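# Seat the axle in the empty green saddle with four arms

## Task

Place the axle in the green saddle that is empty, with every other object left standing where it began; it must stay there without any robot supporting it, and the grippers must then open and move away.

## Robot and tools

Setup: four identical i2rt Big YAM arms named arm1, arm2, arm3 and arm4. Each has six revolute joints, a two-finger gripper and a wrist camera. A fixed room camera, cam_high, looks down at the table. The hand reaches roughly 1.0 m from its joint1 axis at full extension. Each joint moves at its own speed, so the hand can swing along a wide, curved path between postures.

Frames: every pose lives in one shared scene frame whose origin is on the floor, with +z up. The hand point is midway between the fingertips. The hand's z axis points along the fingers, and the fingers open and close along its y axis. Each arm's foot has its own placement, which is never printed. Joint commands are not poses in this frame; they are joint angles.

execute_actions(actions, cameras): actions is a list holding one action or none. An action is an object keyed by arm name; under each name goes "joints", an object of absolute joint targets by name (not offsets from the current position). Valid names and ranges: joint1_rad -2.879 to 2.879 (rotation about the foot, positive is counter-clockwise seen from above, 0 unfolds the arm toward where its foot faces); joint2_rad 0 to 3.141 (shoulder, 0 has the upper arm pointing back and near level, increasing lifts it up and over to the front); joint3_rad 0 to 3.019 (elbow, 0 folded, increasing opens); joint4_rad -1.692 to 1.57 (hand pitch, positive tips fingers up); joint5_rad -1.57 to 1.57 (sideways hand swing, positive toward the arm's right); joint6_rad -2.094 to 2.094 (hand roll, positive clockwise viewed from behind the hand); gripper_m 0 to 0.093 metres, the fingertip gap. Done tolerances are ±0.045, ±0.14, ±0.09, ±0.055, ±0.03, ±0.035 rad and ±0.003 m. Radians and metres throughout. Any subset of arms and joints may appear; all motions begin at once and may finish at different moments; one action runs at most 15 s. An unknown key or out-of-range value rejects the whole call and nothing moves. cameras picks which images come back: omitted, null or ["all"] gives every camera, [] gives none; names are arm1_cam_wrist to arm4_cam_wrist and cam_high. An empty actions list just reports state and pictures.

Results: each arm's joint_positions, and a pictures line listing the cameras in image order. joint_status tells how each commanded motion ended: off_target (resting away from target and maybe still pushing), contact_stop or time_out (the joint now holds where it stopped, although after time_out it may keep a nearby target and continue pushing, listed under on_its_own), not_followed (a built-in self and inter-arm clearance check withheld the arm's targets; a cause line usually follows; the gripper target still runs; withheld targets may be retried on later actions until they pass or the path clears). on_its_own covers what the call did not command; "held at" is the held target, not the actual position. Omitted joints may still be driving at earlier targets. To relieve a pushing joint, command its reported position. A tiny change from the current position may not produce motion. A stop in one result cancels the later execute_actions, wait and finished_scene calls in that same reply.

wait(seconds): 0 to 10 s, commands nothing, returns the same as an empty action. zoom_image(camera, region): magnifies part of a camera's latest full image; region is [x0, y0, x1, y1] pixels with the top-left at (0,0), at most 504 by 504. read_manual(section): only returns licence text for the URDF; moves nothing. finished_scene(scene): ends the current scene given its number, permanently, after the last command has been held; it reports success and then gives the next task.

Camera calibration lines give OpenCV-style K, distortion, image size 504x504 and T_world_to_cam (scene frame to camera, metres). Wrist camera poses derive from reported joint angles, so they carry extra error. Fixed cameras may be off by a couple of degrees and millimetres.

Cautions: the arms do not halt on touching; they keep pressing, possibly hard. A hard squeeze between two arms fails the task and ends the run; a hard collision can too, and the clearance check ignores fingers, gripper housings and wrist cameras and may react late. Nothing reports arm-to-arm contact. Objects touching arms are fine. Arms act independently. Knocking anything off the work area or onto the floor fails the task; drops, slips, slams and heavy pushes also hurt. Loose objects can get a brief outside nudge now and then. Holding loads heats motors: a MOTOR HOT line appears from 85 °C, and at 100 °C the arm's motors and gripper let go (OVER-TEMPERATURE FAULT), the arm falls, and joints report limit_stop_at_motor_heat; resend targets afterwards. Joints carrying a load sag. The robot keeps its last command while you are composing replies, so long deliberation with a load held costs heat and motion. Shorter robot motion is better. Finish by opening the gripper and pulling clear, leaving the axle resting in the saddle on its own.

Each tool is called by a JSON object that holds its "method" and its "body".

## Session

{"method": "execute_actions", "body": {"actions": []}}

Scene clock: 0.00 s.
Motor temperatures (°C, as the motors report them): arm1=[24 23 25 21 22 23] | arm2=[25 25 24 25 24 25] | arm3=[25 24 23 23 25 22] | arm4=[25 22 22 24 25 25]
arm1.joint_positions: joint1_rad=+0.636 joint2_rad=+0.559 joint3_rad=+1.416 joint4_rad=-1.424 joint5_rad=+0.046 joint6_rad=-0.451 gripper_m=+0.094
arm1.joint_status: not commanded
arm1.hand: x=-0.5258 y=+0.1913 z=+1.3536 quat_wxyz=(-0.353, -0.219, -0.849, +0.326) (m; scene frame)
arm2.joint_positions: joint1_rad=+0.622 joint2_rad=+0.632 joint3_rad=+1.374 joint4_rad=-1.525 joint5_rad=-0.241 joint6_rad=-0.140 gripper_m=+0.094
arm2.joint_status: not commanded
arm2.hand: x=-0.7920 y=-0.1998 z=+1.3193 quat_wxyz=(-0.102, +0.859, -0.324, -0.383) (m; scene frame)
arm3.joint_positions: joint1_rad=+0.779 joint2_rad=+0.526 joint3_rad=+1.365 joint4_rad=-1.370 joint5_rad=-0.118 joint6_rad=-0.403 gripper_m=+0.094
arm3.joint_status: not commanded
arm3.hand: x=+0.7891 y=+0.2206 z=+1.3012 quat_wxyz=(-0.432, -0.154, -0.854, +0.246) (m; scene frame)
arm4.joint_positions: joint1_rad=+0.820 joint2_rad=+0.423 joint3_rad=+1.339 joint4_rad=-1.536 joint5_rad=+0.030 joint6_rad=+0.009 gripper_m=+0.095
arm4.joint_status: not commanded
arm4.hand: x=+0.5505 y=-0.2487 z=+1.3340 quat_wxyz=(-0.181, +0.817, -0.348, -0.422) (m; scene frame)
pictures: arm1_cam_wrist, arm2_cam_wrist, arm3_cam_wrist, arm4_cam_wrist, cam_high
Images, in order (width x height): arm1_cam_wrist 504x504, arm2_cam_wrist 504x504, arm3_cam_wrist 504x504, arm4_cam_wrist 504x504, cam_high 504x504.

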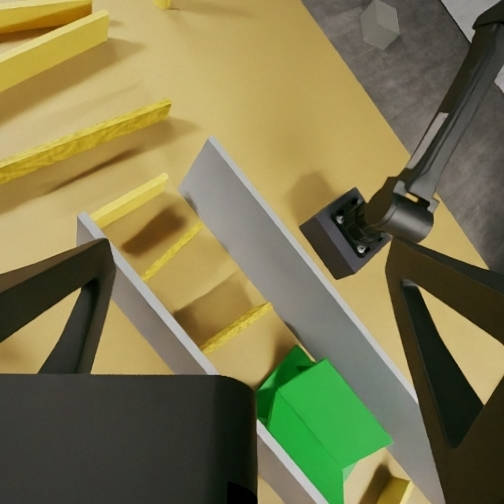

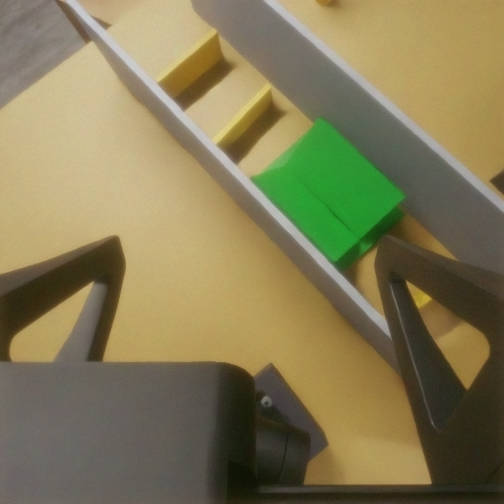

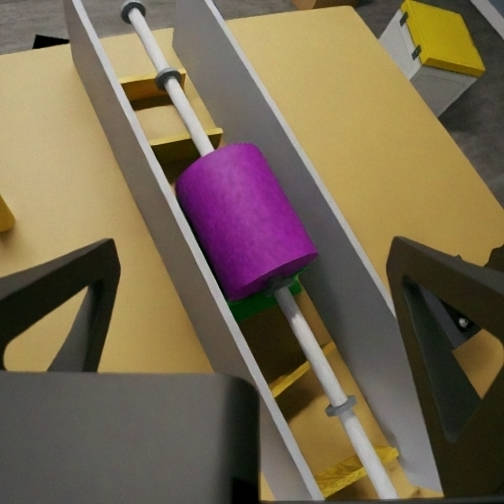

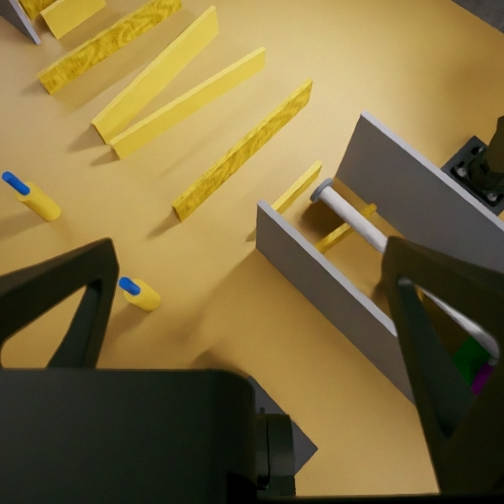

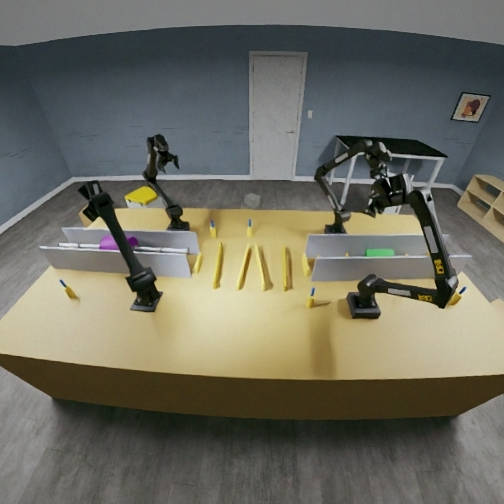

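{"method": "execute_actions", "body": {"actions": [{"arm4":{"joints":{"joint1_rad":-1.047,"joint5_rad":0,"joint6_rad":0.53,"joint4_rad":-1.61,"joint2_rad":0.8,"gripper_m":0.07}},"arm3":{"joints":{"joint1_rad":0.354,"joint2_rad":1.243,"joint3_rad":1.29,"joint4_rad":-1.6,"joint5_rad":0,"joint6_rad":1.91,"gripper_m":0.07}}}], "cameras": []}}

{"method": "execute_actions", "body": {"actions": [{"arm4":{"joints":{"joint2_rad":2.2,"joint3_rad":2.388}}}], "cameras": ["arm3_cam_wrist","arm4_cam_wrist","cam_high"]}}

Scene clock: 12.47 s.
Motor temperatures (°C, as the motors report them): arm1=[24 23 27 22 22 23] | arm2=[25 26 27 25 24 25] | arm3=[25 24 25 23 25 22] | arm4=[25 22 24 24 25 25]
arm1.joint_positions: joint1_rad=+0.636 joint2_rad=+0.559 joint3_rad=+1.416 joint4_rad=-1.424 joint5_rad=+0.046 joint6_rad=-0.451 gripper_m=+0.094
arm1.joint_status: not commanded
arm1.hand: x=-0.5258 y=+0.1913 z=+1.3536 quat_wxyz=(-0.353, -0.219, -0.849, +0.326) (m; scene frame)
arm2.joint_positions: joint1_rad=+0.622 joint2_rad=+0.632 joint3_rad=+1.374 joint4_rad=-1.525 joint5_rad=-0.241 joint6_rad=-0.140 gripper_m=+0.094
arm2.joint_status: not commanded
arm2.hand: x=-0.7920 y=-0.1998 z=+1.3193 quat_wxyz=(-0.102, +0.859, -0.324, -0.383) (m; scene frame)
arm3.joint_positions: joint1_rad=+0.355 joint2_rad=+1.257 joint3_rad=+1.282 joint4_rad=-1.587 joint5_rad=-0.003 joint6_rad=+1.898 gripper_m=+0.070
arm3.joint_status: all done
arm3.hand: x=+0.7517 y=+0.0144 z=+1.0374 quat_wxyz=(-0.004, -1.000, +0.006, +0.000) (m; scene frame)
arm4.joint_positions: joint1_rad=-1.041 joint2_rad=+0.806 joint3_rad=+1.339 joint4_rad=-1.597 joint5_rad=+0.000 joint6_rad=+0.521 gripper_m=+0.070
arm4.joint_status: all done
arm4.hand: x=+0.8689 y=-0.2253 z=+1.2533 quat_wxyz=(-0.215, -0.008, -0.969, -0.122) (m; scene frame)
pictures: none
No camera images: the call's "cameras" was empty. Leave "cameras" out to get every camera's image.

Scene clock: 14.60 s.
Motor temperatures (°C, as the motors report them): arm1=[24 23 27 22 22 23] | arm2=[25 26 27 25 24 25] | arm3=[25 24 25 23 25 22] | arm4=[25 23 24 24 25 25]
arm1.joint_positions: joint1_rad=+0.636 joint2_rad=+0.559 joint3_rad=+1.416 joint4_rad=-1.424 joint5_rad=+0.046 joint6_rad=-0.451 gripper_m=+0.094
arm1.joint_status: not commanded
arm1.hand: x=-0.5258 y=+0.1913 z=+1.3536 quat_wxyz=(-0.353, -0.219, -0.849, +0.326) (m; scene frame)
arm2.joint_positions: joint1_rad=+0.622 joint2_rad=+0.632 joint3_rad=+1.374 joint4_rad=-1.525 joint5_rad=-0.241 joint6_rad=-0.140 gripper_m=+0.094
arm2.joint_status: not commanded
arm2.hand: x=-0.7920 y=-0.1998 z=+1.3193 quat_wxyz=(-0.102, +0.859, -0.324, -0.383) (m; scene frame)
arm3.joint_positions: joint1_rad=+0.355 joint2_rad=+1.257 joint3_rad=+1.282 joint4_rad=-1.587 joint5_rad=-0.003 joint6_rad=+1.899 gripper_m=+0.070
arm3.joint_status: not commanded
arm3.hand: x=+0.7517 y=+0.0144 z=+1.0374 quat_wxyz=(-0.004, -1.000, +0.006, +0.000) (m; scene frame)
arm4.joint_positions: joint1_rad=-1.041 joint2_rad=+2.220 joint3_rad=+2.332 joint4_rad=-1.605 joint5_rad=+0.000 joint6_rad=+0.521 gripper_m=+0.070
arm4.joint_status: all done
arm4.hand: x=+1.2579 y=-0.0101 z=+1.0081 quat_wxyz=(-0.030, -0.009, -0.999, -0.018) (m; scene frame)
pictures: arm3_cam_wrist, arm4_cam_wrist, cam_high
camera_calibration (this result's frames):
arm3_cam_wrist: T_world_to_cam=[[0.0248793, 0.999687, 0.00277166, -0.038491], [0.809003, -0.0217623, 0.587401, -1.21655], [0.587278, -0.0123719, -0.809291, 0.520094], [0, 0, 0, 1]] pos_world=[0.679711, 0.0184385, 1.13562]
arm4_cam_wrist: T_world_to_cam=[[-0.0245421, -0.999155, -0.0329626, 0.0588853], [-0.84898, 0.00342078, 0.528414, 0.542617], [-0.527854, 0.040953, -0.848347, 1.64245], [0, 0, 0, 1]] pos_world=[1.32909, -0.0102839, 1.10858]
Images, in order (width x height): arm3_cam_wrist 504x504, arm4_cam_wrist 504x504, cam_high 504x504.

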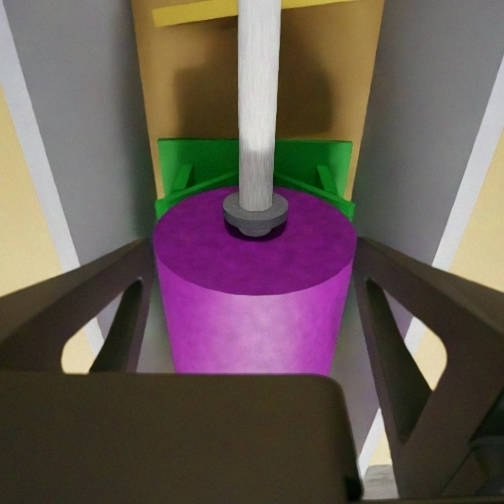

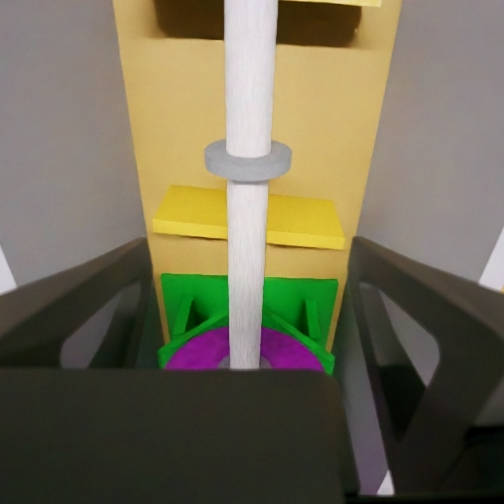

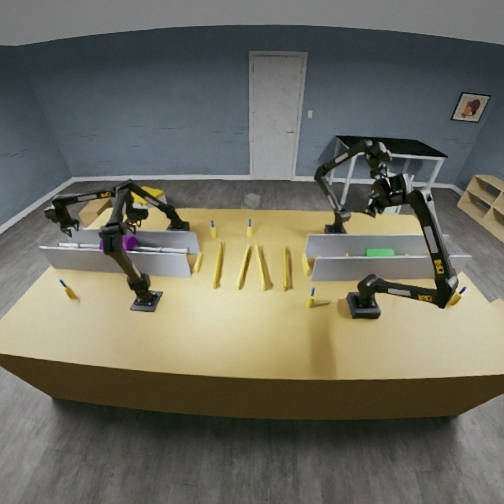

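{"method": "execute_actions", "body": {"actions": [{"arm4":{"joints":{"joint1_rad":-1.068,"joint6_rad":0.5,"joint4_rad":-1.41,"joint2_rad":2.29,"joint3_rad":2.25}},"arm3":{"joints":{"joint1_rad":0.417,"joint2_rad":1.31,"joint3_rad":1.02,"joint4_rad":-1.257,"joint6_rad":1.97}}}], "cameras": ["arm3_cam_wrist","arm4_cam_wrist"]}}

Scene clock: 16.93 s.
Motor temperatures (°C, as the motors report them): arm1=[24 23 27 22 22 23] | arm2=[25 26 27 25 24 25] | arm3=[25 24 25 23 25 22] | arm4=[25 23 25 24 25 25]
arm1.joint_positions: joint1_rad=+0.636 joint2_rad=+0.559 joint3_rad=+1.416 joint4_rad=-1.424 joint5_rad=+0.046 joint6_rad=-0.451 gripper_m=+0.094
arm1.joint_status: not commanded
arm1.hand: x=-0.5258 y=+0.1913 z=+1.3536 quat_wxyz=(-0.353, -0.219, -0.849, +0.326) (m; scene frame)
arm2.joint_positions: joint1_rad=+0.622 joint2_rad=+0.632 joint3_rad=+1.374 joint4_rad=-1.525 joint5_rad=-0.241 joint6_rad=-0.140 gripper_m=+0.094
arm2.joint_status: not commanded
arm2.hand: x=-0.7920 y=-0.1998 z=+1.3193 quat_wxyz=(-0.102, +0.859, -0.324, -0.383) (m; scene frame)
arm3.joint_positions: joint1_rad=+0.417 joint2_rad=+1.317 joint3_rad=+1.014 joint4_rad=-1.272 joint5_rad=-0.003 joint6_rad=+1.959 gripper_m=+0.070
arm3.joint_status: all done
arm3.hand: x=+0.7725 y=+0.0194 z=+0.9163 quat_wxyz=(+0.002, -1.000, +0.005, +0.002) (m; scene frame)
arm4.joint_positions: joint1_rad=-1.064 joint2_rad=+2.307 joint3_rad=+2.240 joint4_rad=-1.425 joint5_rad=+0.000 joint6_rad=+0.510 gripper_m=+0.070
arm4.joint_status: all done
arm4.hand: x=+1.2853 y=-0.0141 z=+0.9140 quat_wxyz=(-0.030, -0.015, -0.999, -0.017) (m; scene frame)
pictures: arm3_cam_wrist, arm4_cam_wrist
camera_calibration (this result's frames):
arm3_cam_wrist: T_world_to_cam=[[0.0227108, 0.999635, 0.0145987, -0.0527766], [0.811741, -0.0269619, 0.583395, -1.16049], [0.583576, -0.00139897, -0.812058, 0.415105], [0, 0, 0, 1]] pos_world=[0.700968, 0.0220492, 1.01488]
arm4_cam_wrist: T_world_to_cam=[[-0.0363682, -0.998823, -0.0320877, 0.0668799], [-0.849113, 0.013954, 0.528026, 0.61634], [-0.526957, 0.0464494, -0.848622, 1.57636], [0, 0, 0, 1]] pos_world=[1.35645, -0.0150202, 1.01443]
Images, in order (width x height): arm3_cam_wrist 504x504, arm4_cam_wrist 504x504.

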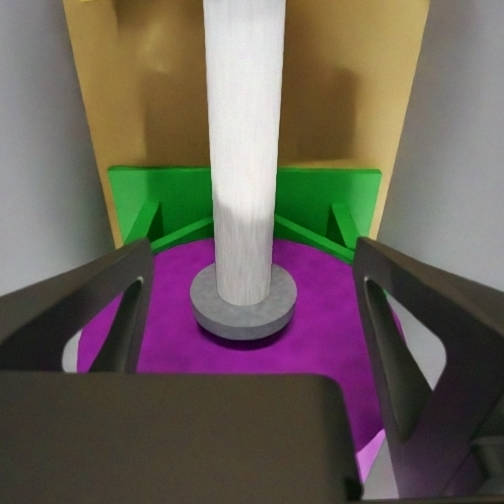

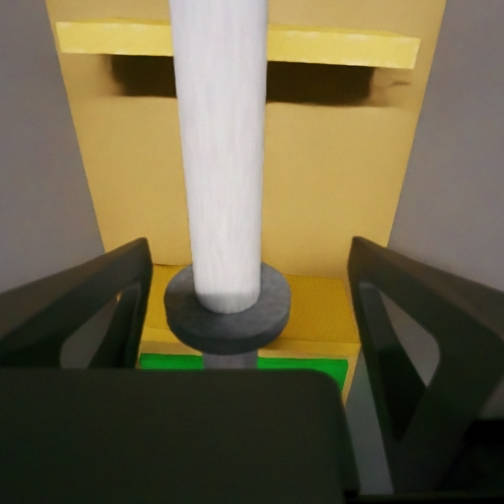

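{"method": "execute_actions", "body": {"actions": [{"arm4":{"joints":{"joint1_rad":-1.046,"joint4_rad":-1.36,"joint2_rad":2.325}},"arm3":{"joints":{"joint2_rad":1.365,"joint3_rad":0.958,"joint4_rad":-1.137}}}], "cameras": ["arm3_cam_wrist","arm4_cam_wrist"]}}

{"method": "execute_actions", "body": {"actions": [{"arm4":{"joints":{"gripper_m":0}},"arm3":{"joints":{"gripper_m":0}}}], "cameras": ["arm3_cam_wrist","arm4_cam_wrist"]}}

Scene clock: 19.00 s.
Motor temperatures (°C, as the motors report them): arm1=[24 23 28 22 22 23] | arm2=[25 26 27 25 24 25] | arm3=[25 24 26 23 25 22] | arm4=[25 23 25 24 25 25]
arm1.joint_positions: joint1_rad=+0.636 joint2_rad=+0.559 joint3_rad=+1.416 joint4_rad=-1.424 joint5_rad=+0.046 joint6_rad=-0.451 gripper_m=+0.094
arm1.joint_status: not commanded
arm1.hand: x=-0.5258 y=+0.1913 z=+1.3536 quat_wxyz=(-0.353, -0.219, -0.849, +0.326) (m; scene frame)
arm2.joint_positions: joint1_rad=+0.622 joint2_rad=+0.632 joint3_rad=+1.374 joint4_rad=-1.525 joint5_rad=-0.241 joint6_rad=-0.140 gripper_m=+0.094
arm2.joint_status: not commanded
arm2.hand: x=-0.7920 y=-0.1998 z=+1.3193 quat_wxyz=(-0.102, +0.859, -0.324, -0.383) (m; scene frame)
arm3.joint_positions: joint1_rad=+0.417 joint2_rad=+1.364 joint3_rad=+0.957 joint4_rad=-1.151 joint5_rad=-0.003 joint6_rad=+1.959 gripper_m=+0.070
arm3.joint_status: all done
arm3.hand: x=+0.7754 y=+0.0115 z=+0.8802 quat_wxyz=(-0.006, -1.000, +0.005, -0.001) (m; scene frame)
arm4.joint_positions: joint1_rad=-1.054 joint2_rad=+2.308 joint3_rad=+2.240 joint4_rad=-1.377 joint5_rad=+0.000 joint6_rad=+0.510 gripper_m=+0.070
arm4.joint_status: all done
arm4.hand: x=+1.2925 y=-0.0024 z=+0.9143 quat_wxyz=(-0.051, -0.010, -0.998, -0.029) (m; scene frame)
pictures: arm3_cam_wrist, arm4_cam_wrist
camera_calibration (this result's frames):
arm3_cam_wrist: T_world_to_cam=[[0.0229471, 0.999736, -0.000853877, -0.031004], [0.808101, -0.0180456, 0.588768, -1.14403], [0.588597, -0.0142005, -0.808302, 0.37707], [0, 0, 0, 1]] pos_world=[0.703261, 0.0157058, 0.978327]
arm4_cam_wrist: T_world_to_cam=[[-0.0247008, -0.998144, -0.0556548, 0.0853466], [-0.870658, -0.00587892, 0.491853, 0.683061], [-0.491268, 0.0606055, -0.868898, 1.55235], [0, 0, 0, 1]] pos_world=[1.35944, -0.0048769, 1.01761]
Images, in order (width x height): arm3_cam_wrist 504x504, arm4_cam_wrist 504x504.

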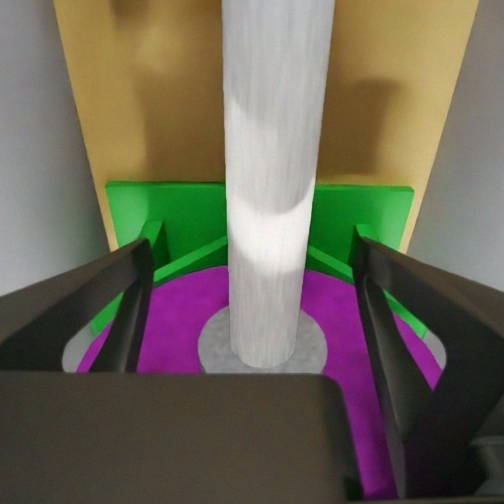

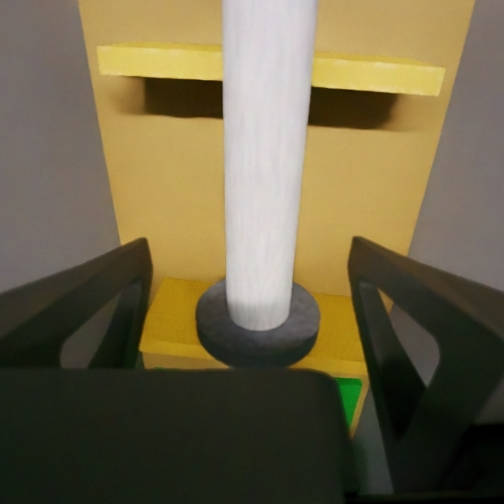

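Scene clock: 19.67 s.
Motor temperatures (°C, as the motors report them): arm1=[24 23 28 22 22 23] | arm2=[25 26 27 25 24 25] | arm3=[25 24 26 23 25 22] | arm4=[25 24 25 24 25 25]
arm1.joint_positions: joint1_rad=+0.636 joint2_rad=+0.559 joint3_rad=+1.416 joint4_rad=-1.424 joint5_rad=+0.046 joint6_rad=-0.451 gripper_m=+0.094
arm1.joint_status: not commanded
arm1.hand: x=-0.5258 y=+0.1913 z=+1.3536 quat_wxyz=(-0.353, -0.219, -0.849, +0.326) (m; scene frame)
arm2.joint_positions: joint1_rad=+0.622 joint2_rad=+0.632 joint3_rad=+1.374 joint4_rad=-1.525 joint5_rad=-0.241 joint6_rad=-0.140 gripper_m=+0.094
arm2.joint_status: not commanded
arm2.hand: x=-0.7920 y=-0.1998 z=+1.3193 quat_wxyz=(-0.102, +0.859, -0.324, -0.383) (m; scene frame)
arm3.joint_positions: joint1_rad=+0.419 joint2_rad=+1.362 joint3_rad=+0.955 joint4_rad=-1.159 joint5_rad=-0.009 joint6_rad=+1.962 gripper_m=+0.023
arm3.joint_status: gripper_m off_target (ended at +0.023, target +0.000)
arm3.hand: x=+0.7757 y=+0.0148 z=+0.8799 quat_wxyz=(-0.001, -1.000, +0.006, -0.002) (m; scene frame)
arm4.joint_positions: joint1_rad=-1.055 joint2_rad=+2.308 joint3_rad=+2.240 joint4_rad=-1.378 joint5_rad=+0.008 joint6_rad=+0.509 gripper_m=+0.021
arm4.joint_status: gripper_m off_target (ended at +0.021, target +0.000)
arm4.hand: x=+1.2930 y=-0.0038 z=+0.9142 quat_wxyz=(-0.052, -0.010, -0.998, -0.025) (m; scene frame)
pictures: arm3_cam_wrist, arm4_cam_wrist
camera_calibration (this result's frames):
arm3_cam_wrist: T_world_to_cam=[[0.0248544, 0.999646, 0.0094795, -0.0449433], [0.806826, -0.0256573, 0.590232, -1.14423], [0.590266, -0.00702153, -0.807178, 0.374294], [0, 0, 0, 1]] pos_world=[0.703377, 0.0181976, 0.977908]
arm4_cam_wrist: T_world_to_cam=[[-0.0254178, -0.998485, -0.0487934, 0.0785324], [-0.871839, -0.00174081, 0.489789, 0.686908], [-0.489132, 0.0549893, -0.870475, 1.5513], [0, 0, 0, 1]] pos_world=[1.35966, -0.00569572, 1.01776]
Images, in order (width x height): arm3_cam_wrist 504x504, arm4_cam_wrist 504x504.

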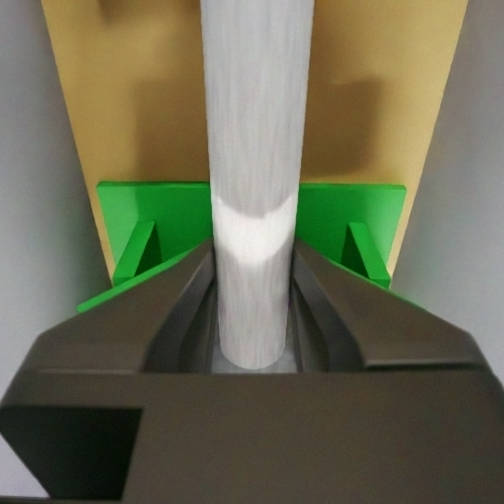

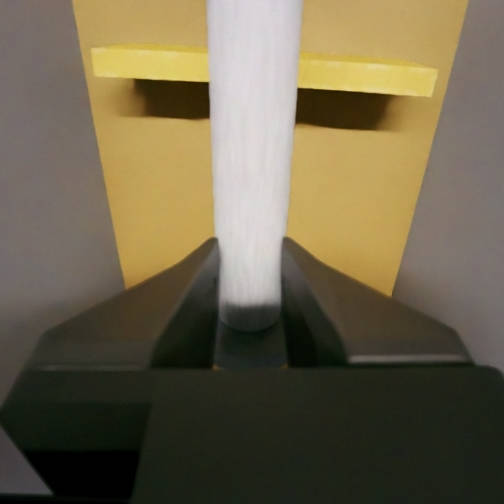

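Arm4 is at the tip only; regrasp lower using the elbow.

{"method": "execute_actions", "body": {"actions": [{"arm4":{"joints":{"gripper_m":0.05,"joint3_rad":2.2,"joint4_rad":-1.335}}}], "cameras": []}}

{"method": "execute_actions", "body": {"actions": [{"arm4":{"joints":{"gripper_m":0}}}], "cameras": ["arm4_cam_wrist"]}}

Scene clock: 21.17 s.
Motor temperatures (°C, as the motors report them): arm1=[24 23 28 22 22 23] | arm2=[25 26 28 25 24 25] | arm3=[25 24 26 23 25 22] | arm4=[25 24 25 24 25 25]
arm1.joint_positions: joint1_rad=+0.636 joint2_rad=+0.559 joint3_rad=+1.416 joint4_rad=-1.424 joint5_rad=+0.046 joint6_rad=-0.451 gripper_m=+0.094
arm1.joint_status: not commanded
arm1.hand: x=-0.5258 y=+0.1913 z=+1.3536 quat_wxyz=(-0.353, -0.219, -0.849, +0.326) (m; scene frame)
arm2.joint_positions: joint1_rad=+0.622 joint2_rad=+0.632 joint3_rad=+1.374 joint4_rad=-1.525 joint5_rad=-0.241 joint6_rad=-0.140 gripper_m=+0.094
arm2.joint_status: not commanded
arm2.hand: x=-0.7920 y=-0.1998 z=+1.3193 quat_wxyz=(-0.102, +0.859, -0.324, -0.383) (m; scene frame)
arm3.joint_positions: joint1_rad=+0.419 joint2_rad=+1.362 joint3_rad=+0.954 joint4_rad=-1.159 joint5_rad=-0.010 joint6_rad=+1.965 gripper_m=+0.023
arm3.joint_status: not commanded
arm3.hand: x=+0.7759 y=+0.0152 z=+0.8796 quat_wxyz=(+0.000, -1.000, +0.007, -0.002) (m; scene frame)
arm4.joint_positions: joint1_rad=-1.053 joint2_rad=+2.319 joint3_rad=+2.198 joint4_rad=-1.351 joint5_rad=+0.002 joint6_rad=+0.509 gripper_m=+0.050
arm4.joint_status: all done
arm4.hand: x=+1.2870 y=-0.0050 z=+0.8902 quat_wxyz=(-0.040, -0.009, -0.999, -0.021) (m; scene frame)
pictures: none
No camera images: the call's "cameras" was empty. Leave "cameras" out to get every camera's image.

Scene clock: 21.77 s.
Motor temperatures (°C, as the motors report them): arm1=[24 23 28 22 22 23] | arm2=[25 26 28 25 24 25] | arm3=[25 24 26 23 25 22] | arm4=[25 24 25 24 25 25]
arm1.joint_positions: joint1_rad=+0.636 joint2_rad=+0.559 joint3_rad=+1.416 joint4_rad=-1.424 joint5_rad=+0.046 joint6_rad=-0.451 gripper_m=+0.094
arm1.joint_status: not commanded
arm1.hand: x=-0.5258 y=+0.1913 z=+1.3536 quat_wxyz=(-0.353, -0.219, -0.849, +0.326) (m; scene frame)
arm2.joint_positions: joint1_rad=+0.622 joint2_rad=+0.632 joint3_rad=+1.374 joint4_rad=-1.525 joint5_rad=-0.241 joint6_rad=-0.140 gripper_m=+0.094
arm2.joint_status: not commanded
arm2.hand: x=-0.7920 y=-0.1998 z=+1.3193 quat_wxyz=(-0.102, +0.859, -0.324, -0.383) (m; scene frame)
arm3.joint_positions: joint1_rad=+0.419 joint2_rad=+1.362 joint3_rad=+0.954 joint4_rad=-1.159 joint5_rad=-0.009 joint6_rad=+1.965 gripper_m=+0.023
arm3.joint_status: not commanded
arm3.hand: x=+0.7758 y=+0.0152 z=+0.8796 quat_wxyz=(-0.001, -1.000, +0.007, -0.002) (m; scene frame)
arm4.joint_positions: joint1_rad=-1.053 joint2_rad=+2.319 joint3_rad=+2.198 joint4_rad=-1.343 joint5_rad=+0.000 joint6_rad=+0.522 gripper_m=+0.024
arm4.joint_status: gripper_m off_target (ended at +0.024, target +0.000)
arm4.hand: x=+1.2884 y=-0.0035 z=+0.8904 quat_wxyz=(-0.042, -0.015, -0.999, -0.025) (m; scene frame)
pictures: arm4_cam_wrist
camera_calibration (this result's frames):
arm4_cam_wrist: T_world_to_cam=[[-0.0368887, -0.998182, -0.0476584, 0.0913627], [-0.861829, 0.00763603, 0.507142, 0.666264], [-0.505856, 0.0597812, -0.860544, 1.54096], [0, 0, 0, 1]] pos_world=[1.35708, -0.00601162, 0.992529]
Images, in order (width x height): arm4_cam_wrist 504x504.

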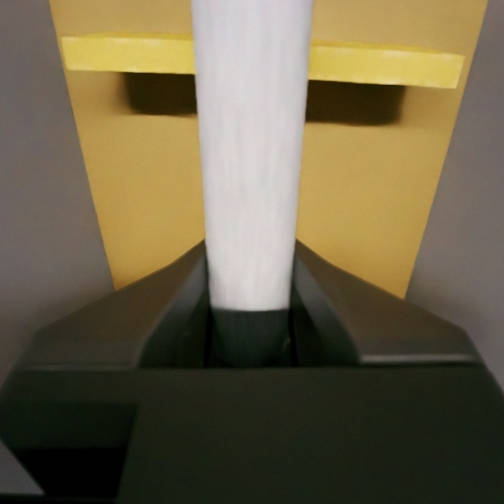

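{"method": "execute_actions", "body": {"actions": [{"arm4":{"joints":{"joint2_rad":2.25,"joint3_rad":2.38,"joint4_rad":-1.52}},"arm3":{"joints":{"joint2_rad":1.27,"joint3_rad":1.15,"joint4_rad":-1.38}}}], "cameras": ["arm3_cam_wrist","arm4_cam_wrist"]}}

Scene clock: 25.93 s.
Motor temperatures (°C, as the motors report them): arm1=[24 23 28 22 22 23] | arm2=[25 26 28 25 24 25] | arm3=[25 24 26 23 25 22] | arm4=[25 24 25 24 25 25]
arm1.joint_positions: joint1_rad=+0.636 joint2_rad=+0.559 joint3_rad=+1.416 joint4_rad=-1.424 joint5_rad=+0.046 joint6_rad=-0.451 gripper_m=+0.094
arm1.joint_status: not commanded
arm1.hand: x=-0.5258 y=+0.1913 z=+1.3536 quat_wxyz=(-0.353, -0.219, -0.849, +0.326) (m; scene frame)
arm2.joint_positions: joint1_rad=+0.622 joint2_rad=+0.632 joint3_rad=+1.374 joint4_rad=-1.525 joint5_rad=-0.241 joint6_rad=-0.140 gripper_m=+0.094
arm2.joint_status: not commanded
arm2.hand: x=-0.7920 y=-0.1998 z=+1.3193 quat_wxyz=(-0.102, +0.859, -0.324, -0.383) (m; scene frame)
arm3.joint_positions: joint1_rad=+0.414 joint2_rad=+1.315 joint3_rad=+1.063 joint4_rad=-1.353 joint5_rad=+0.002 joint6_rad=+1.972 gripper_m=+0.023
arm3.joint_status: all done
arm3.hand: x=+0.7695 y=+0.0215 z=+0.9353 quat_wxyz=(+0.015, -1.000, +0.013, +0.010) (m; scene frame)
arm4.joint_positions: joint1_rad=-1.052 joint2_rad=+2.299 joint3_rad=+2.309 joint4_rad=-1.503 joint5_rad=-0.006 joint6_rad=+0.533 gripper_m=+0.024
arm4.joint_status: all done
arm4.hand: x=+1.2799 y=-0.0057 z=+0.9456 quat_wxyz=(-0.028, -0.020, -0.999, -0.020) (m; scene frame)
pictures: arm3_cam_wrist, arm4_cam_wrist
camera_calibration (this result's frames):
arm3_cam_wrist: T_world_to_cam=[[0.040379, 0.998374, 0.0402433, -0.0926145], [0.819987, -0.0561251, 0.569624, -1.16192], [0.570956, 0.00999815, -0.82092, 0.450039], [0, 0, 0, 1]] pos_world=[0.699548, 0.0227514, 1.03503]
arm4_cam_wrist: T_world_to_cam=[[-0.0466924, -0.998159, -0.0386991, 0.0955182], [-0.846527, 0.0189731, 0.532007, 0.587896], [-0.530294, 0.0576006, -0.845855, 1.60165], [0, 0, 0, 1]] pos_world=[1.35148, -0.00806808, 1.0457]
Images, in order (width x height): arm3_cam_wrist 504x504, arm4_cam_wrist 504x504.

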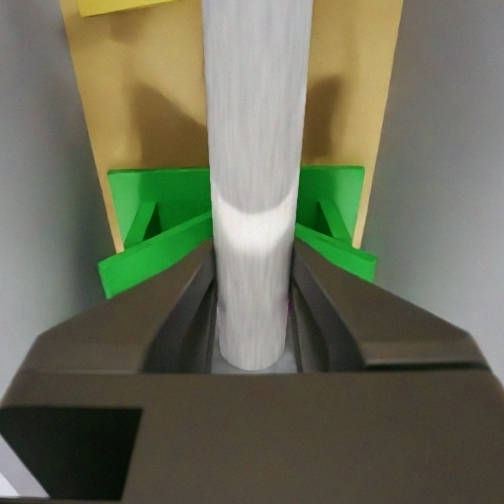

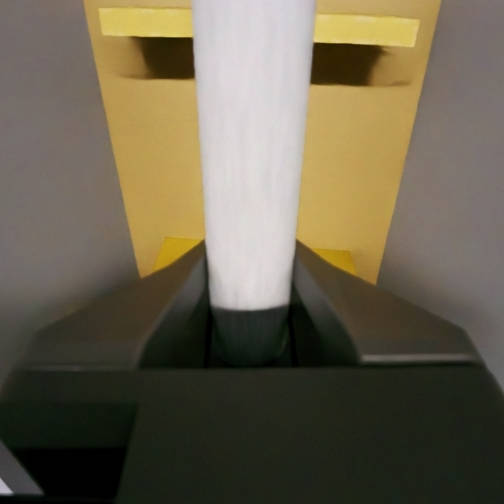

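{"method": "execute_actions", "body": {"actions": [{"arm4":{"joints":{"joint1_rad":-1.01,"joint2_rad":2.08,"joint4_rad":-1.665,"joint6_rad":0.56}},"arm3":{"joints":{"joint1_rad":0.266,"joint2_rad":1.19,"joint3_rad":1.39,"joint4_rad":-1.66,"joint6_rad":1.81}}}], "cameras": ["cam_high"]}}

Scene clock: 29.17 s.
Motor temperatures (°C, as the motors report them): arm1=[24 23 28 22 22 23] | arm2=[25 26 28 25 24 25] | arm3=[25 25 28 23 25 22] | arm4=[25 25 26 24 25 25]
arm1.joint_positions: joint1_rad=+0.636 joint2_rad=+0.559 joint3_rad=+1.416 joint4_rad=-1.424 joint5_rad=+0.046 joint6_rad=-0.451 gripper_m=+0.094
arm1.joint_status: not commanded
arm1.hand: x=-0.5258 y=+0.1913 z=+1.3536 quat_wxyz=(-0.353, -0.219, -0.849, +0.326) (m; scene frame)
arm2.joint_positions: joint1_rad=+0.622 joint2_rad=+0.632 joint3_rad=+1.374 joint4_rad=-1.525 joint5_rad=-0.241 joint6_rad=-0.140 gripper_m=+0.094
arm2.joint_status: not commanded
arm2.hand: x=-0.7920 y=-0.1998 z=+1.3193 quat_wxyz=(-0.102, +0.859, -0.324, -0.383) (m; scene frame)
arm3.joint_positions: joint1_rad=+0.266 joint2_rad=+1.226 joint3_rad=+1.296 joint4_rad=-1.651 joint5_rad=-0.009 joint6_rad=+1.816 gripper_m=+0.023
arm3.joint_status: joint3_rad time_out (moved +0.233 of +0.327); the others done
arm3.on_its_own: joint3_rad reads +1.296 and still pushes toward +1.390 since a time_out
arm3.hand: x=+0.7183 y=+0.0231 z=+1.0531 quat_wxyz=(+0.005, -1.000, +0.009, +0.000) (m; scene frame)
arm4.joint_positions: joint1_rad=-1.007 joint2_rad=+2.109 joint3_rad=+2.327 joint4_rad=-1.662 joint5_rad=+0.002 joint6_rad=+0.575 gripper_m=+0.024
arm4.joint_status: all done
arm4.hand: x=+1.2253 y=-0.0028 z=+1.0792 quat_wxyz=(-0.050, -0.019, -0.998, -0.031) (m; scene frame)
pictures: cam_high
Images, in order (width x height): cam_high 504x504.

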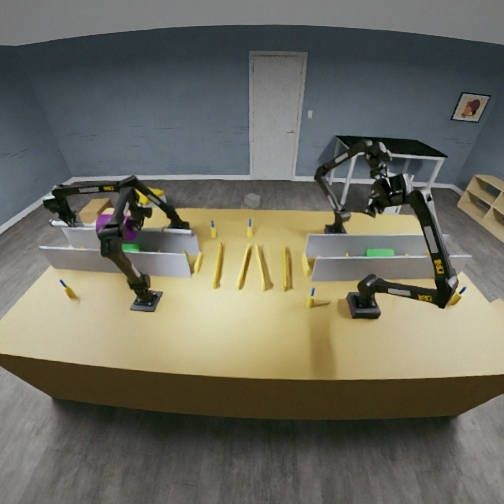

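{"method": "execute_actions", "body": {"actions": [{"arm4":{"joints":{"joint1_rad":-0.865,"joint2_rad":1.71,"joint3_rad":1.77,"joint4_rad":-1.47,"joint6_rad":0.70}},"arm3":{"joints":{"joint1_rad":-0.173,"joint6_rad":1.38}},"arm1":{"joints":{"joint1_rad":0.8,"joint5_rad":0,"joint6_rad":1.0}}}], "cameras": []}}

Scene clock: 32.37 s.
Motor temperatures (°C, as the motors report them): arm1=[24 23 28 22 22 23] | arm2=[25 26 28 25 24 25] | arm3=[25 25 30 23 25 23] | arm4=[25 25 26 24 25 25]
arm1.joint_positions: joint1_rad=+0.791 joint2_rad=+0.559 joint3_rad=+1.416 joint4_rad=-1.424 joint5_rad=+0.003 joint6_rad=+0.989 gripper_m=+0.094
arm1.joint_status: all done
arm1.hand: x=-0.4968 y=+0.2152 z=+1.3530 quat_wxyz=(-0.477, -0.678, -0.557, -0.044) (m; scene frame)
arm2.joint_positions: joint1_rad=+0.622 joint2_rad=+0.632 joint3_rad=+1.374 joint4_rad=-1.525 joint5_rad=-0.241 joint6_rad=-0.140 gripper_m=+0.094
arm2.joint_status: not commanded
arm2.hand: x=-0.7920 y=-0.1998 z=+1.3193 quat_wxyz=(-0.102, +0.859, -0.324, -0.383) (m; scene frame)
arm3.joint_positions: joint1_rad=-0.174 joint2_rad=+1.226 joint3_rad=+1.296 joint4_rad=-1.666 joint5_rad=-0.001 joint6_rad=+1.379 gripper_m=+0.023
arm3.joint_status: all done
arm3.on_its_own: joint3_rad reads +1.296 and still pushes toward +1.390 since a time_out
arm3.hand: x=+0.5711 y=+0.0256 z=+1.0540 quat_wxyz=(+0.012, -1.000, +0.011, +0.000) (m; scene frame)
arm4.joint_positions: joint1_rad=-0.864 joint2_rad=+1.742 joint3_rad=+1.753 joint4_rad=-1.477 joint5_rad=+0.005 joint6_rad=+0.713 gripper_m=+0.024
arm4.joint_status: all done
arm4.hand: x=+1.0785 y=+0.0027 z=+1.0725 quat_wxyz=(-0.037, -0.016, -0.999, -0.030) (m; scene frame)
pictures: none
No camera images: the call's "cameras" was empty. Leave "cameras" out to get every camera's image.

{"method": "execute_actions", "body": {"actions": [{"arm4":{"joints":{"joint1_rad":-0.588,"joint2_rad":1.46,"joint3_rad":1.435,"joint4_rad":-1.43,"joint6_rad":0.91}},"arm3":{"joints":{"joint1_rad":-0.564,"joint2_rad":1.43,"joint3_rad":1.595,"joint4_rad":-1.615,"joint6_rad":0.915}},"arm1":{"joints":{"joint6_rad":2.08,"joint4_rad":-1.68,"gripper_m":0.08}}}], "cameras": ["cam_high"]}}

Scene clock: 35.80 s.
Motor temperatures (°C, as the motors report them): arm1=[24 23 28 22 22 23] | arm2=[25 26 29 25 24 25] | arm3=[25 25 31 23 25 23] | arm4=[25 25 26 24 25 25]
arm1.joint_positions: joint1_rad=+0.791 joint2_rad=+0.559 joint3_rad=+1.416 joint4_rad=-1.667 joint5_rad=+0.003 joint6_rad=+2.070 gripper_m=+0.080
arm1.joint_status: all done
joint sent to its limit — the command would take arm1.joint4_rad past its lower limit, so that joint was sent only as far as its limit.
arm1.hand: x=-0.5242 y=+0.2416 z=+1.3073 quat_wxyz=(-0.299, -0.919, -0.136, -0.217) (m; scene frame)
arm2.joint_positions: joint1_rad=+0.622 joint2_rad=+0.632 joint3_rad=+1.374 joint4_rad=-1.525 joint5_rad=-0.241 joint6_rad=-0.140 gripper_m=+0.094
arm2.joint_status: not commanded
arm2.hand: x=-0.7920 y=-0.1998 z=+1.3193 quat_wxyz=(-0.102, +0.859, -0.324, -0.383) (m; scene frame)
arm3.joint_positions: joint1_rad=-0.569 joint2_rad=+1.488 joint3_rad=+1.492 joint4_rad=-1.615 joint5_rad=-0.001 joint6_rad=+0.895 gripper_m=+0.023
arm3.joint_status: joint3_rad time_out (moved +0.196 of +0.299); the others done
arm3.on_its_own: joint3_rad reads +1.492 and still pushes toward +1.595 since a time_out
arm3.hand: x=+0.3957 y=-0.0023 z=+1.0337 quat_wxyz=(+0.015, -0.999, -0.034, -0.010) (m; scene frame)
arm4.joint_positions: joint1_rad=-0.579 joint2_rad=+1.475 joint3_rad=+1.414 joint4_rad=-1.435 joint5_rad=+0.011 joint6_rad=+0.907 gripper_m=+0.024
arm4.joint_status: all done
arm4.hand: x=+0.9017 y=+0.0219 z=+1.0679 quat_wxyz=(-0.022, +0.029, -0.999, -0.026) (m; scene frame)
pictures: cam_high
Images, in order (width x height): cam_high 504x504.

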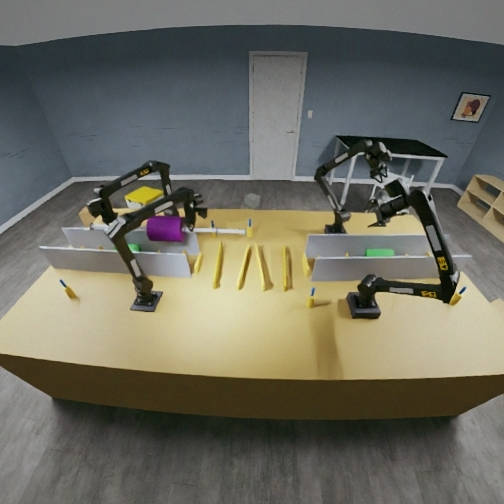

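{"method": "execute_actions", "body": {"actions": [{"arm4":{"joints":{"joint1_rad":-0.232,"joint2_rad":1.40,"joint3_rad":1.345,"joint4_rad":-1.45,"joint6_rad":1.15}},"arm3":{"joints":{"joint1_rad":-0.762,"joint2_rad":1.70,"joint3_rad":1.965,"joint4_rad":-1.67,"joint6_rad":0.6}}}], "cameras": []}}

Scene clock: 39.13 s.
Motor temperatures (°C, as the motors report them): arm1=[24 23 28 22 22 23] | arm2=[25 26 29 25 24 25] | arm3=[25 25 33 23 25 23] | arm4=[25 24 26 24 25 25]
arm1.joint_positions: joint1_rad=+0.791 joint2_rad=+0.559 joint3_rad=+1.416 joint4_rad=-1.667 joint5_rad=+0.003 joint6_rad=+2.070 gripper_m=+0.080
arm1.joint_status: not commanded
arm1.hand: x=-0.5242 y=+0.2416 z=+1.3073 quat_wxyz=(-0.299, -0.919, -0.136, -0.217) (m; scene frame)
arm2.joint_positions: joint1_rad=+0.622 joint2_rad=+0.632 joint3_rad=+1.374 joint4_rad=-1.525 joint5_rad=-0.241 joint6_rad=-0.140 gripper_m=+0.094
arm2.joint_status: not commanded
arm2.hand: x=-0.7920 y=-0.1998 z=+1.3193 quat_wxyz=(-0.102, +0.859, -0.324, -0.383) (m; scene frame)
arm3.joint_positions: joint1_rad=-0.769 joint2_rad=+1.769 joint3_rad=+1.852 joint4_rad=-1.661 joint5_rad=+0.000 joint6_rad=+0.584 gripper_m=+0.023
arm3.joint_status: joint3_rad time_out (moved +0.360 of +0.473); the others done
arm3.on_its_own: joint3_rad reads +1.852 and still pushes toward +1.964 since a time_out
arm3.hand: x=+0.2495 y=-0.0236 z=+1.0392 quat_wxyz=(+0.002, -0.996, -0.089, +0.000) (m; scene frame)
arm4.joint_positions: joint1_rad=-0.224 joint2_rad=+1.432 joint3_rad=+1.330 joint4_rad=-1.439 joint5_rad=+0.012 joint6_rad=+1.145 gripper_m=+0.024
arm4.joint_status: all done
arm4.hand: x=+0.7494 y=+0.0607 z=+1.0538 quat_wxyz=(-0.006, +0.087, -0.996, -0.011) (m; scene frame)
pictures: none
No camera images: the call's "cameras" was empty. Leave "cameras" out to get every camera's image.

{"method": "execute_actions", "body": {"actions": [{"arm4":{"joints":{"joint1_rad":0.143,"joint2_rad":1.53,"joint3_rad":1.485,"joint4_rad":-1.40,"joint6_rad":1.378}},"arm3":{"joints":{"joint1_rad":-0.896,"joint2_rad":1.985,"joint3_rad":2.35,"joint4_rad":-1.63,"joint6_rad":0.315}},"arm1":{"joints":{"joint2_rad":1.5,"joint3_rad":1.95}}}], "cameras": ["cam_high","arm1_cam_wrist"]}}

Scene clock: 42.97 s.
Motor temperatures (°C, as the motors report them): arm1=[24 23 29 22 22 23] | arm2=[25 26 29 25 24 25] | arm3=[25 26 34 23 25 23] | arm4=[25 24 27 24 25 25]
arm1.joint_positions: joint1_rad=+0.791 joint2_rad=+1.521 joint3_rad=+1.917 joint4_rad=-1.675 joint5_rad=+0.003 joint6_rad=+2.071 gripper_m=+0.080
arm1.joint_status: all done
arm1.hand: x=-0.2855 y=+0.0037 z=+1.2305 quat_wxyz=(-0.119, -0.979, -0.143, -0.081) (m; scene frame)
arm2.joint_positions: joint1_rad=+0.622 joint2_rad=+0.632 joint3_rad=+1.374 joint4_rad=-1.525 joint5_rad=-0.241 joint6_rad=-0.140 gripper_m=+0.094
arm2.joint_status: not commanded
arm2.hand: x=-0.7920 y=-0.1998 z=+1.3193 quat_wxyz=(-0.102, +0.859, -0.324, -0.383) (m; scene frame)
arm3.joint_positions: joint1_rad=-0.901 joint2_rad=+2.075 joint3_rad=+2.232 joint4_rad=-1.639 joint5_rad=-0.004 joint6_rad=+0.311 gripper_m=+0.024
arm3.joint_status: joint3_rad time_out (moved +0.380 of +0.498); the others done
arm3.on_its_own: joint3_rad reads +2.232 and still pushes toward +2.344 since a time_out
arm3.hand: x=+0.1062 y=-0.0411 z=+1.0098 quat_wxyz=(-0.022, -0.986, -0.159, +0.041) (m; scene frame)
arm4.joint_positions: joint1_rad=+0.145 joint2_rad=+1.565 joint3_rad=+1.398 joint4_rad=-1.403 joint5_rad=+0.013 joint6_rad=+1.377 gripper_m=+0.024
arm4.joint_status: all done
arm4.hand: x=+0.5893 y=+0.1119 z=+1.0252 quat_wxyz=(-0.002, +0.156, -0.988, +0.000) (m; scene frame)
pictures: arm1_cam_wrist, cam_high
camera_calibration (this result's frames):
arm1_cam_wrist: T_world_to_cam=[[-0.267972, 0.932576, -0.241853, 0.213993], [0.659273, 0.360555, 0.659817, -0.623561], [0.702532, 0.0173649, -0.711441, 1.20159], [0, 0, 0, 1]] pos_world=[-0.375714, 0.00439784, 1.31805]
Images, in order (width x height): arm1_cam_wrist 504x504, cam_high 504x504.

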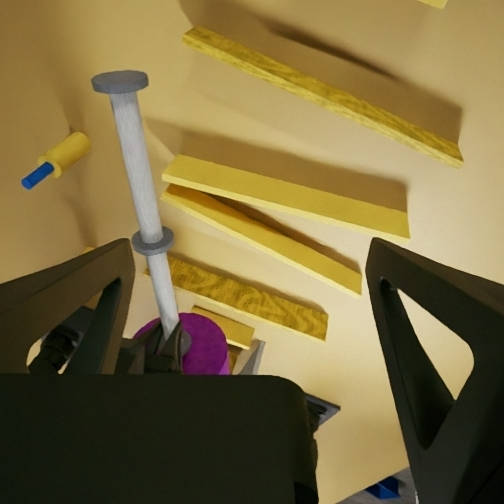

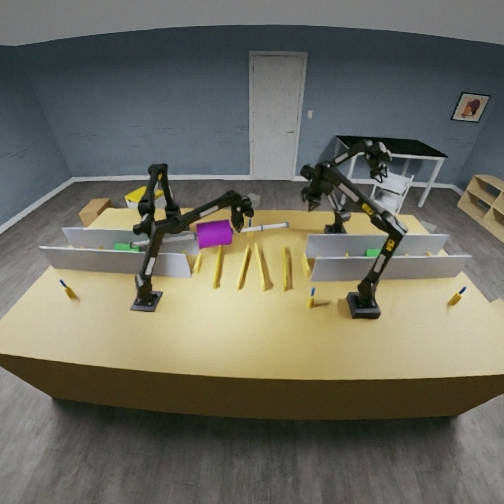

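{"method": "execute_actions", "body": {"actions": [{"arm1":{"joints":{"joint1_rad":0.845,"joint2_rad":2.15,"joint3_rad":2.47,"joint4_rad":-1.63,"joint6_rad":2.09}}}], "cameras": ["cam_high","arm1_cam_wrist"]}}

Scene clock: 46.27 s.
Motor temperatures (°C, as the motors report them): arm1=[24 23 29 22 22 23] | arm2=[25 26 29 25 24 25] | arm3=[25 27 35 23 25 23] | arm4=[25 24 27 24 25 25]
arm1.joint_positions: joint1_rad=+0.841 joint2_rad=+2.188 joint3_rad=+2.417 joint4_rad=-1.638 joint5_rad=+0.002 joint6_rad=+2.080 gripper_m=+0.080
arm1.joint_status: all done
arm1.hand: x=-0.1109 y=-0.1218 z=+1.0494 quat_wxyz=(-0.065, -0.983, -0.164, -0.044) (m; scene frame)
arm2.joint_positions: joint1_rad=+0.622 joint2_rad=+0.632 joint3_rad=+1.374 joint4_rad=-1.525 joint5_rad=-0.241 joint6_rad=-0.140 gripper_m=+0.094
arm2.joint_status: not commanded
arm2.hand: x=-0.7920 y=-0.1998 z=+1.3193 quat_wxyz=(-0.102, +0.859, -0.324, -0.383) (m; scene frame)
arm3.joint_positions: joint1_rad=-0.901 joint2_rad=+2.075 joint3_rad=+2.232 joint4_rad=-1.639 joint5_rad=-0.004 joint6_rad=+0.311 gripper_m=+0.024
arm3.joint_status: not commanded
arm3.on_its_own: joint3_rad reads +2.232 and still pushes toward +2.344 since a time_out
arm3.hand: x=+0.1062 y=-0.0411 z=+1.0098 quat_wxyz=(-0.022, -0.986, -0.159, +0.041) (m; scene frame)
arm4.joint_positions: joint1_rad=+0.145 joint2_rad=+1.565 joint3_rad=+1.398 joint4_rad=-1.403 joint5_rad=+0.013 joint6_rad=+1.377 gripper_m=+0.024
arm4.joint_status: not commanded
arm4.hand: x=+0.5893 y=+0.1119 z=+1.0252 quat_wxyz=(-0.002, +0.156, -0.988, +0.000) (m; scene frame)
pictures: arm1_cam_wrist, cam_high
camera_calibration (this result's frames):
arm1_cam_wrist: T_world_to_cam=[[-0.323135, 0.937608, -0.128355, 0.209438], [0.705609, 0.329088, 0.627548, -0.538679], [0.630635, 0.112214, -0.767925, 1.01516], [0, 0, 0, 1]] pos_world=[-0.192424, -0.133014, 1.1445]
Images, in order (width x height): arm1_cam_wrist 504x504, cam_high 504x504.

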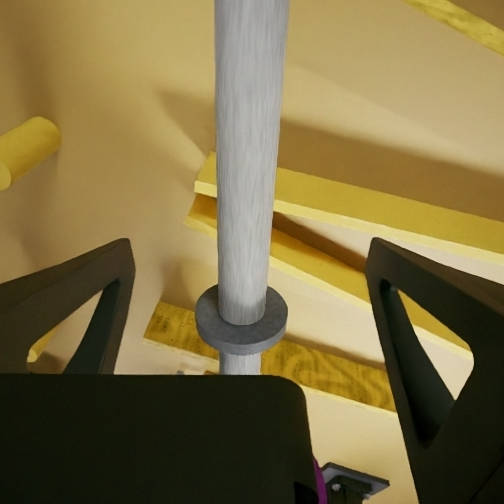

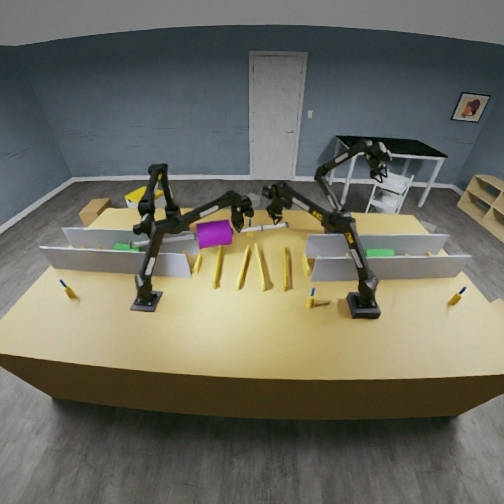

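{"method": "execute_actions", "body": {"actions": [{"arm1":{"joints":{"joint3_rad":2.288,"joint4_rad":-1.485}},"arm2":{"joints":{"joint1_rad":-0.2,"joint5_rad":0,"gripper_m":0.08}}}], "cameras": ["arm1_cam_wrist"]}}

{"method": "execute_actions", "body": {"actions": [{"arm1":{"joints":{"gripper_m":0}}}], "cameras": ["arm1_cam_wrist"]}}

Scene clock: 48.43 s.
Motor temperatures (°C, as the motors report them): arm1=[24 24 29 22 22 23] | arm2=[25 26 29 25 24 25] | arm3=[25 27 36 23 25 23] | arm4=[25 24 28 24 25 25]
arm1.joint_positions: joint1_rad=+0.841 joint2_rad=+2.173 joint3_rad=+2.278 joint4_rad=-1.499 joint5_rad=+0.002 joint6_rad=+2.080 gripper_m=+0.080
arm1.joint_status: all done
arm1.hand: x=-0.1057 y=-0.1271 z=+1.0075 quat_wxyz=(-0.071, -0.983, -0.164, -0.049) (m; scene frame)
arm2.joint_positions: joint1_rad=-0.190 joint2_rad=+0.632 joint3_rad=+1.374 joint4_rad=-1.525 joint5_rad=-0.002 joint6_rad=-0.140 gripper_m=+0.080
arm2.joint_status: all done
arm2.hand: x=-0.5966 y=-0.1398 z=+1.3152 quat_wxyz=(-0.311, +0.633, -0.673, -0.221) (m; scene frame)
arm3.joint_positions: joint1_rad=-0.901 joint2_rad=+2.075 joint3_rad=+2.232 joint4_rad=-1.639 joint5_rad=-0.004 joint6_rad=+0.311 gripper_m=+0.024
arm3.joint_status: not commanded
arm3.on_its_own: joint3_rad reads +2.232 and still pushes toward +2.344 since a time_out
arm3.hand: x=+0.1062 y=-0.0411 z=+1.0098 quat_wxyz=(-0.022, -0.986, -0.159, +0.041) (m; scene frame)
arm4.joint_positions: joint1_rad=+0.145 joint2_rad=+1.565 joint3_rad=+1.398 joint4_rad=-1.403 joint5_rad=+0.013 joint6_rad=+1.377 gripper_m=+0.024
arm4.joint_status: not commanded
arm4.hand: x=+0.5893 y=+0.1119 z=+1.0252 quat_wxyz=(-0.002, +0.156, -0.988, +0.000) (m; scene frame)
pictures: arm1_cam_wrist
camera_calibration (this result's frames):
arm1_cam_wrist: T_world_to_cam=[[-0.321718, 0.936144, -0.14189, 0.224312], [0.698217, 0.335781, 0.632253, -0.519032], [0.639524, 0.104337, -0.761658, 0.973944], [0, 0, 0, 1]] pos_world=[-0.188299, -0.137325, 1.1018]
Images, in order (width x height): arm1_cam_wrist 504x504.

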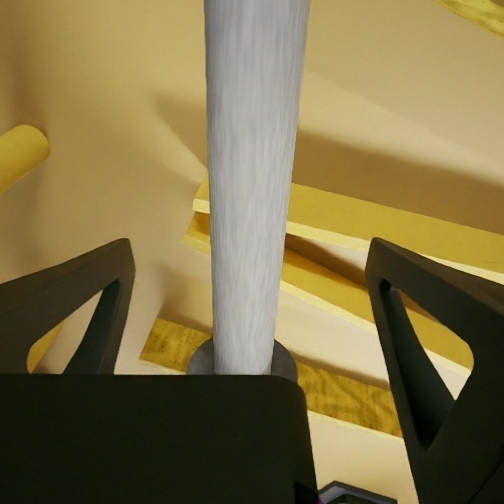

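Scene clock: 49.10 s.
Motor temperatures (°C, as the motors report them): arm1=[24 24 29 22 22 23] | arm2=[25 26 29 25 24 25] | arm3=[25 27 36 23 25 23] | arm4=[25 24 28 24 25 25]
arm1.joint_positions: joint1_rad=+0.841 joint2_rad=+2.173 joint3_rad=+2.278 joint4_rad=-1.497 joint5_rad=+0.003 joint6_rad=+2.084 gripper_m=+0.022
arm1.joint_status: gripper_m off_target (ended at +0.022, target +0.000)
arm1.hand: x=-0.1053 y=-0.1276 z=+1.0076 quat_wxyz=(-0.072, -0.983, -0.162, -0.050) (m; scene frame)
arm2.joint_positions: joint1_rad=-0.190 joint2_rad=+0.632 joint3_rad=+1.374 joint4_rad=-1.525 joint5_rad=-0.002 joint6_rad=-0.140 gripper_m=+0.080
arm2.joint_status: not commanded
arm2.hand: x=-0.5966 y=-0.1398 z=+1.3152 quat_wxyz=(-0.311, +0.633, -0.673, -0.221) (m; scene frame)
arm3.joint_positions: joint1_rad=-0.901 joint2_rad=+2.075 joint3_rad=+2.232 joint4_rad=-1.640 joint5_rad=-0.003 joint6_rad=+0.311 gripper_m=+0.024
arm3.joint_status: not commanded
arm3.on_its_own: joint3_rad reads +2.232 and still pushes toward +2.344 since a time_out
arm3.hand: x=+0.1061 y=-0.0408 z=+1.0098 quat_wxyz=(-0.021, -0.986, -0.159, +0.041) (m; scene frame)
arm4.joint_positions: joint1_rad=+0.145 joint2_rad=+1.565 joint3_rad=+1.398 joint4_rad=-1.403 joint5_rad=+0.013 joint6_rad=+1.377 gripper_m=+0.024
arm4.joint_status: not commanded
arm4.hand: x=+0.5892 y=+0.1119 z=+1.0252 quat_wxyz=(-0.002, +0.156, -0.988, +0.000) (m; scene frame)
pictures: arm1_cam_wrist
camera_calibration (this result's frames):
arm1_cam_wrist: T_world_to_cam=[[-0.317488, 0.937254, -0.144073, 0.227704], [0.698181, 0.333856, 0.633312, -0.520565], [0.641673, 0.10048, -0.760368, 0.972234], [0, 0, 0, 1]] pos_world=[-0.188115, -0.137313, 1.10174]
Images, in order (width x height): arm1_cam_wrist 504x504.

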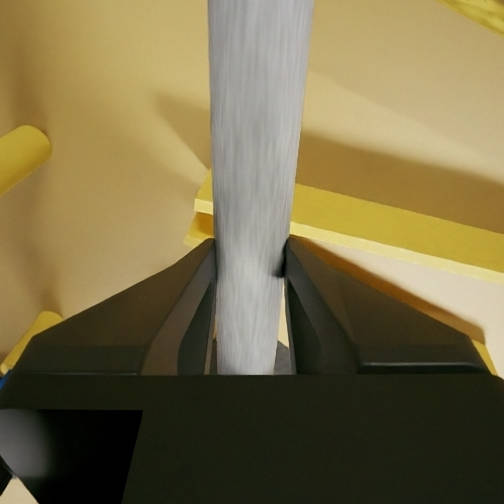

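Shallow; go deeper.

{"method": "execute_actions", "body": {"actions": [{"arm1":{"joints":{"gripper_m":0.045,"joint3_rad":2.24,"joint4_rad":-1.44}}}], "cameras": []}}

{"method": "execute_actions", "body": {"actions": [{"arm1":{"joints":{"gripper_m":0}}}], "cameras": ["arm1_cam_wrist"]}}

Scene clock: 50.40 s.
Motor temperatures (°C, as the motors report them): arm1=[24 24 29 22 22 23] | arm2=[25 26 29 25 24 25] | arm3=[25 28 37 23 25 23] | arm4=[25 24 28 24 25 25]
arm1.joint_positions: joint1_rad=+0.841 joint2_rad=+2.170 joint3_rad=+2.235 joint4_rad=-1.454 joint5_rad=+0.003 joint6_rad=+2.084 gripper_m=+0.045
arm1.joint_status: all done
arm1.hand: x=-0.1047 y=-0.1283 z=+0.9926 quat_wxyz=(-0.073, -0.983, -0.162, -0.050) (m; scene frame)
arm2.joint_positions: joint1_rad=-0.190 joint2_rad=+0.632 joint3_rad=+1.374 joint4_rad=-1.525 joint5_rad=-0.002 joint6_rad=-0.140 gripper_m=+0.080
arm2.joint_status: not commanded
arm2.hand: x=-0.5966 y=-0.1398 z=+1.3152 quat_wxyz=(-0.311, +0.633, -0.673, -0.221) (m; scene frame)
arm3.joint_positions: joint1_rad=-0.900 joint2_rad=+2.075 joint3_rad=+2.232 joint4_rad=-1.640 joint5_rad=-0.004 joint6_rad=+0.310 gripper_m=+0.024
arm3.joint_status: not commanded
arm3.on_its_own: joint3_rad reads +2.232 and still pushes toward +2.344 since a time_out
arm3.hand: x=+0.1062 y=-0.0412 z=+1.0101 quat_wxyz=(-0.022, -0.986, -0.160, +0.041) (m; scene frame)
arm4.joint_positions: joint1_rad=+0.145 joint2_rad=+1.565 joint3_rad=+1.398 joint4_rad=-1.403 joint5_rad=+0.013 joint6_rad=+1.376 gripper_m=+0.024
arm4.joint_status: not commanded
arm4.hand: x=+0.5893 y=+0.1119 z=+1.0252 quat_wxyz=(-0.002, +0.156, -0.988, +0.000) (m; scene frame)
pictures: none
No camera images: the call's "cameras" was empty. Leave "cameras" out to get every camera's image.

Scene clock: 51.00 s.
Motor temperatures (°C, as the motors report them): arm1=[24 24 29 22 22 23] | arm2=[25 26 29 25 24 25] | arm3=[25 28 37 23 25 23] | arm4=[25 24 28 24 25 25]
arm1.joint_positions: joint1_rad=+0.841 joint2_rad=+2.170 joint3_rad=+2.235 joint4_rad=-1.450 joint5_rad=+0.003 joint6_rad=+2.094 gripper_m=+0.024
arm1.joint_status: gripper_m off_target (ended at +0.024, target +0.000)
arm1.hand: x=-0.1039 y=-0.1291 z=+0.9928 quat_wxyz=(-0.074, -0.983, -0.158, -0.052) (m; scene frame)
arm2.joint_positions: joint1_rad=-0.190 joint2_rad=+0.632 joint3_rad=+1.374 joint4_rad=-1.525 joint5_rad=-0.002 joint6_rad=-0.140 gripper_m=+0.080
arm2.joint_status: not commanded
arm2.hand: x=-0.5966 y=-0.1398 z=+1.3152 quat_wxyz=(-0.311, +0.633, -0.673, -0.221) (m; scene frame)
arm3.joint_positions: joint1_rad=-0.901 joint2_rad=+2.075 joint3_rad=+2.232 joint4_rad=-1.640 joint5_rad=-0.002 joint6_rad=+0.310 gripper_m=+0.024
arm3.joint_status: not commanded
arm3.on_its_own: joint3_rad reads +2.232 and still pushes toward +2.344 since a time_out
arm3.hand: x=+0.1059 y=-0.0405 z=+1.0101 quat_wxyz=(-0.021, -0.986, -0.159, +0.041) (m; scene frame)
arm4.joint_positions: joint1_rad=+0.145 joint2_rad=+1.565 joint3_rad=+1.398 joint4_rad=-1.403 joint5_rad=+0.013 joint6_rad=+1.376 gripper_m=+0.024
arm4.joint_status: not commanded
arm4.hand: x=+0.5892 y=+0.1120 z=+1.0253 quat_wxyz=(-0.002, +0.156, -0.988, +0.000) (m; scene frame)
pictures: arm1_cam_wrist
camera_calibration (this result's frames):
arm1_cam_wrist: T_world_to_cam=[[-0.307909, 0.939762, -0.148455, 0.233094], [0.697973, 0.329156, 0.635995, -0.514917], [0.646549, 0.0922112, -0.757279, 0.956623], [0, 0, 0, 1]] pos_world=[-0.187334, -0.137776, 1.08652]
Images, in order (width x height): arm1_cam_wrist 504x504.

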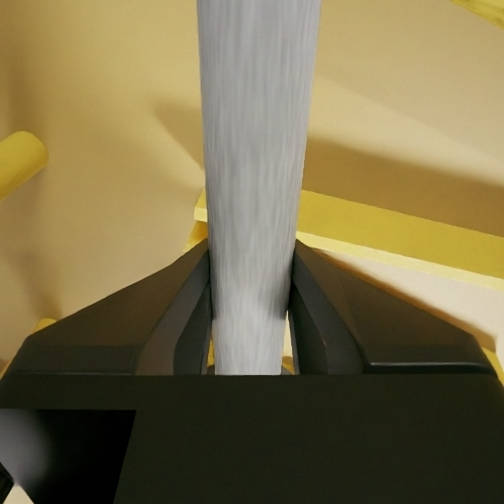

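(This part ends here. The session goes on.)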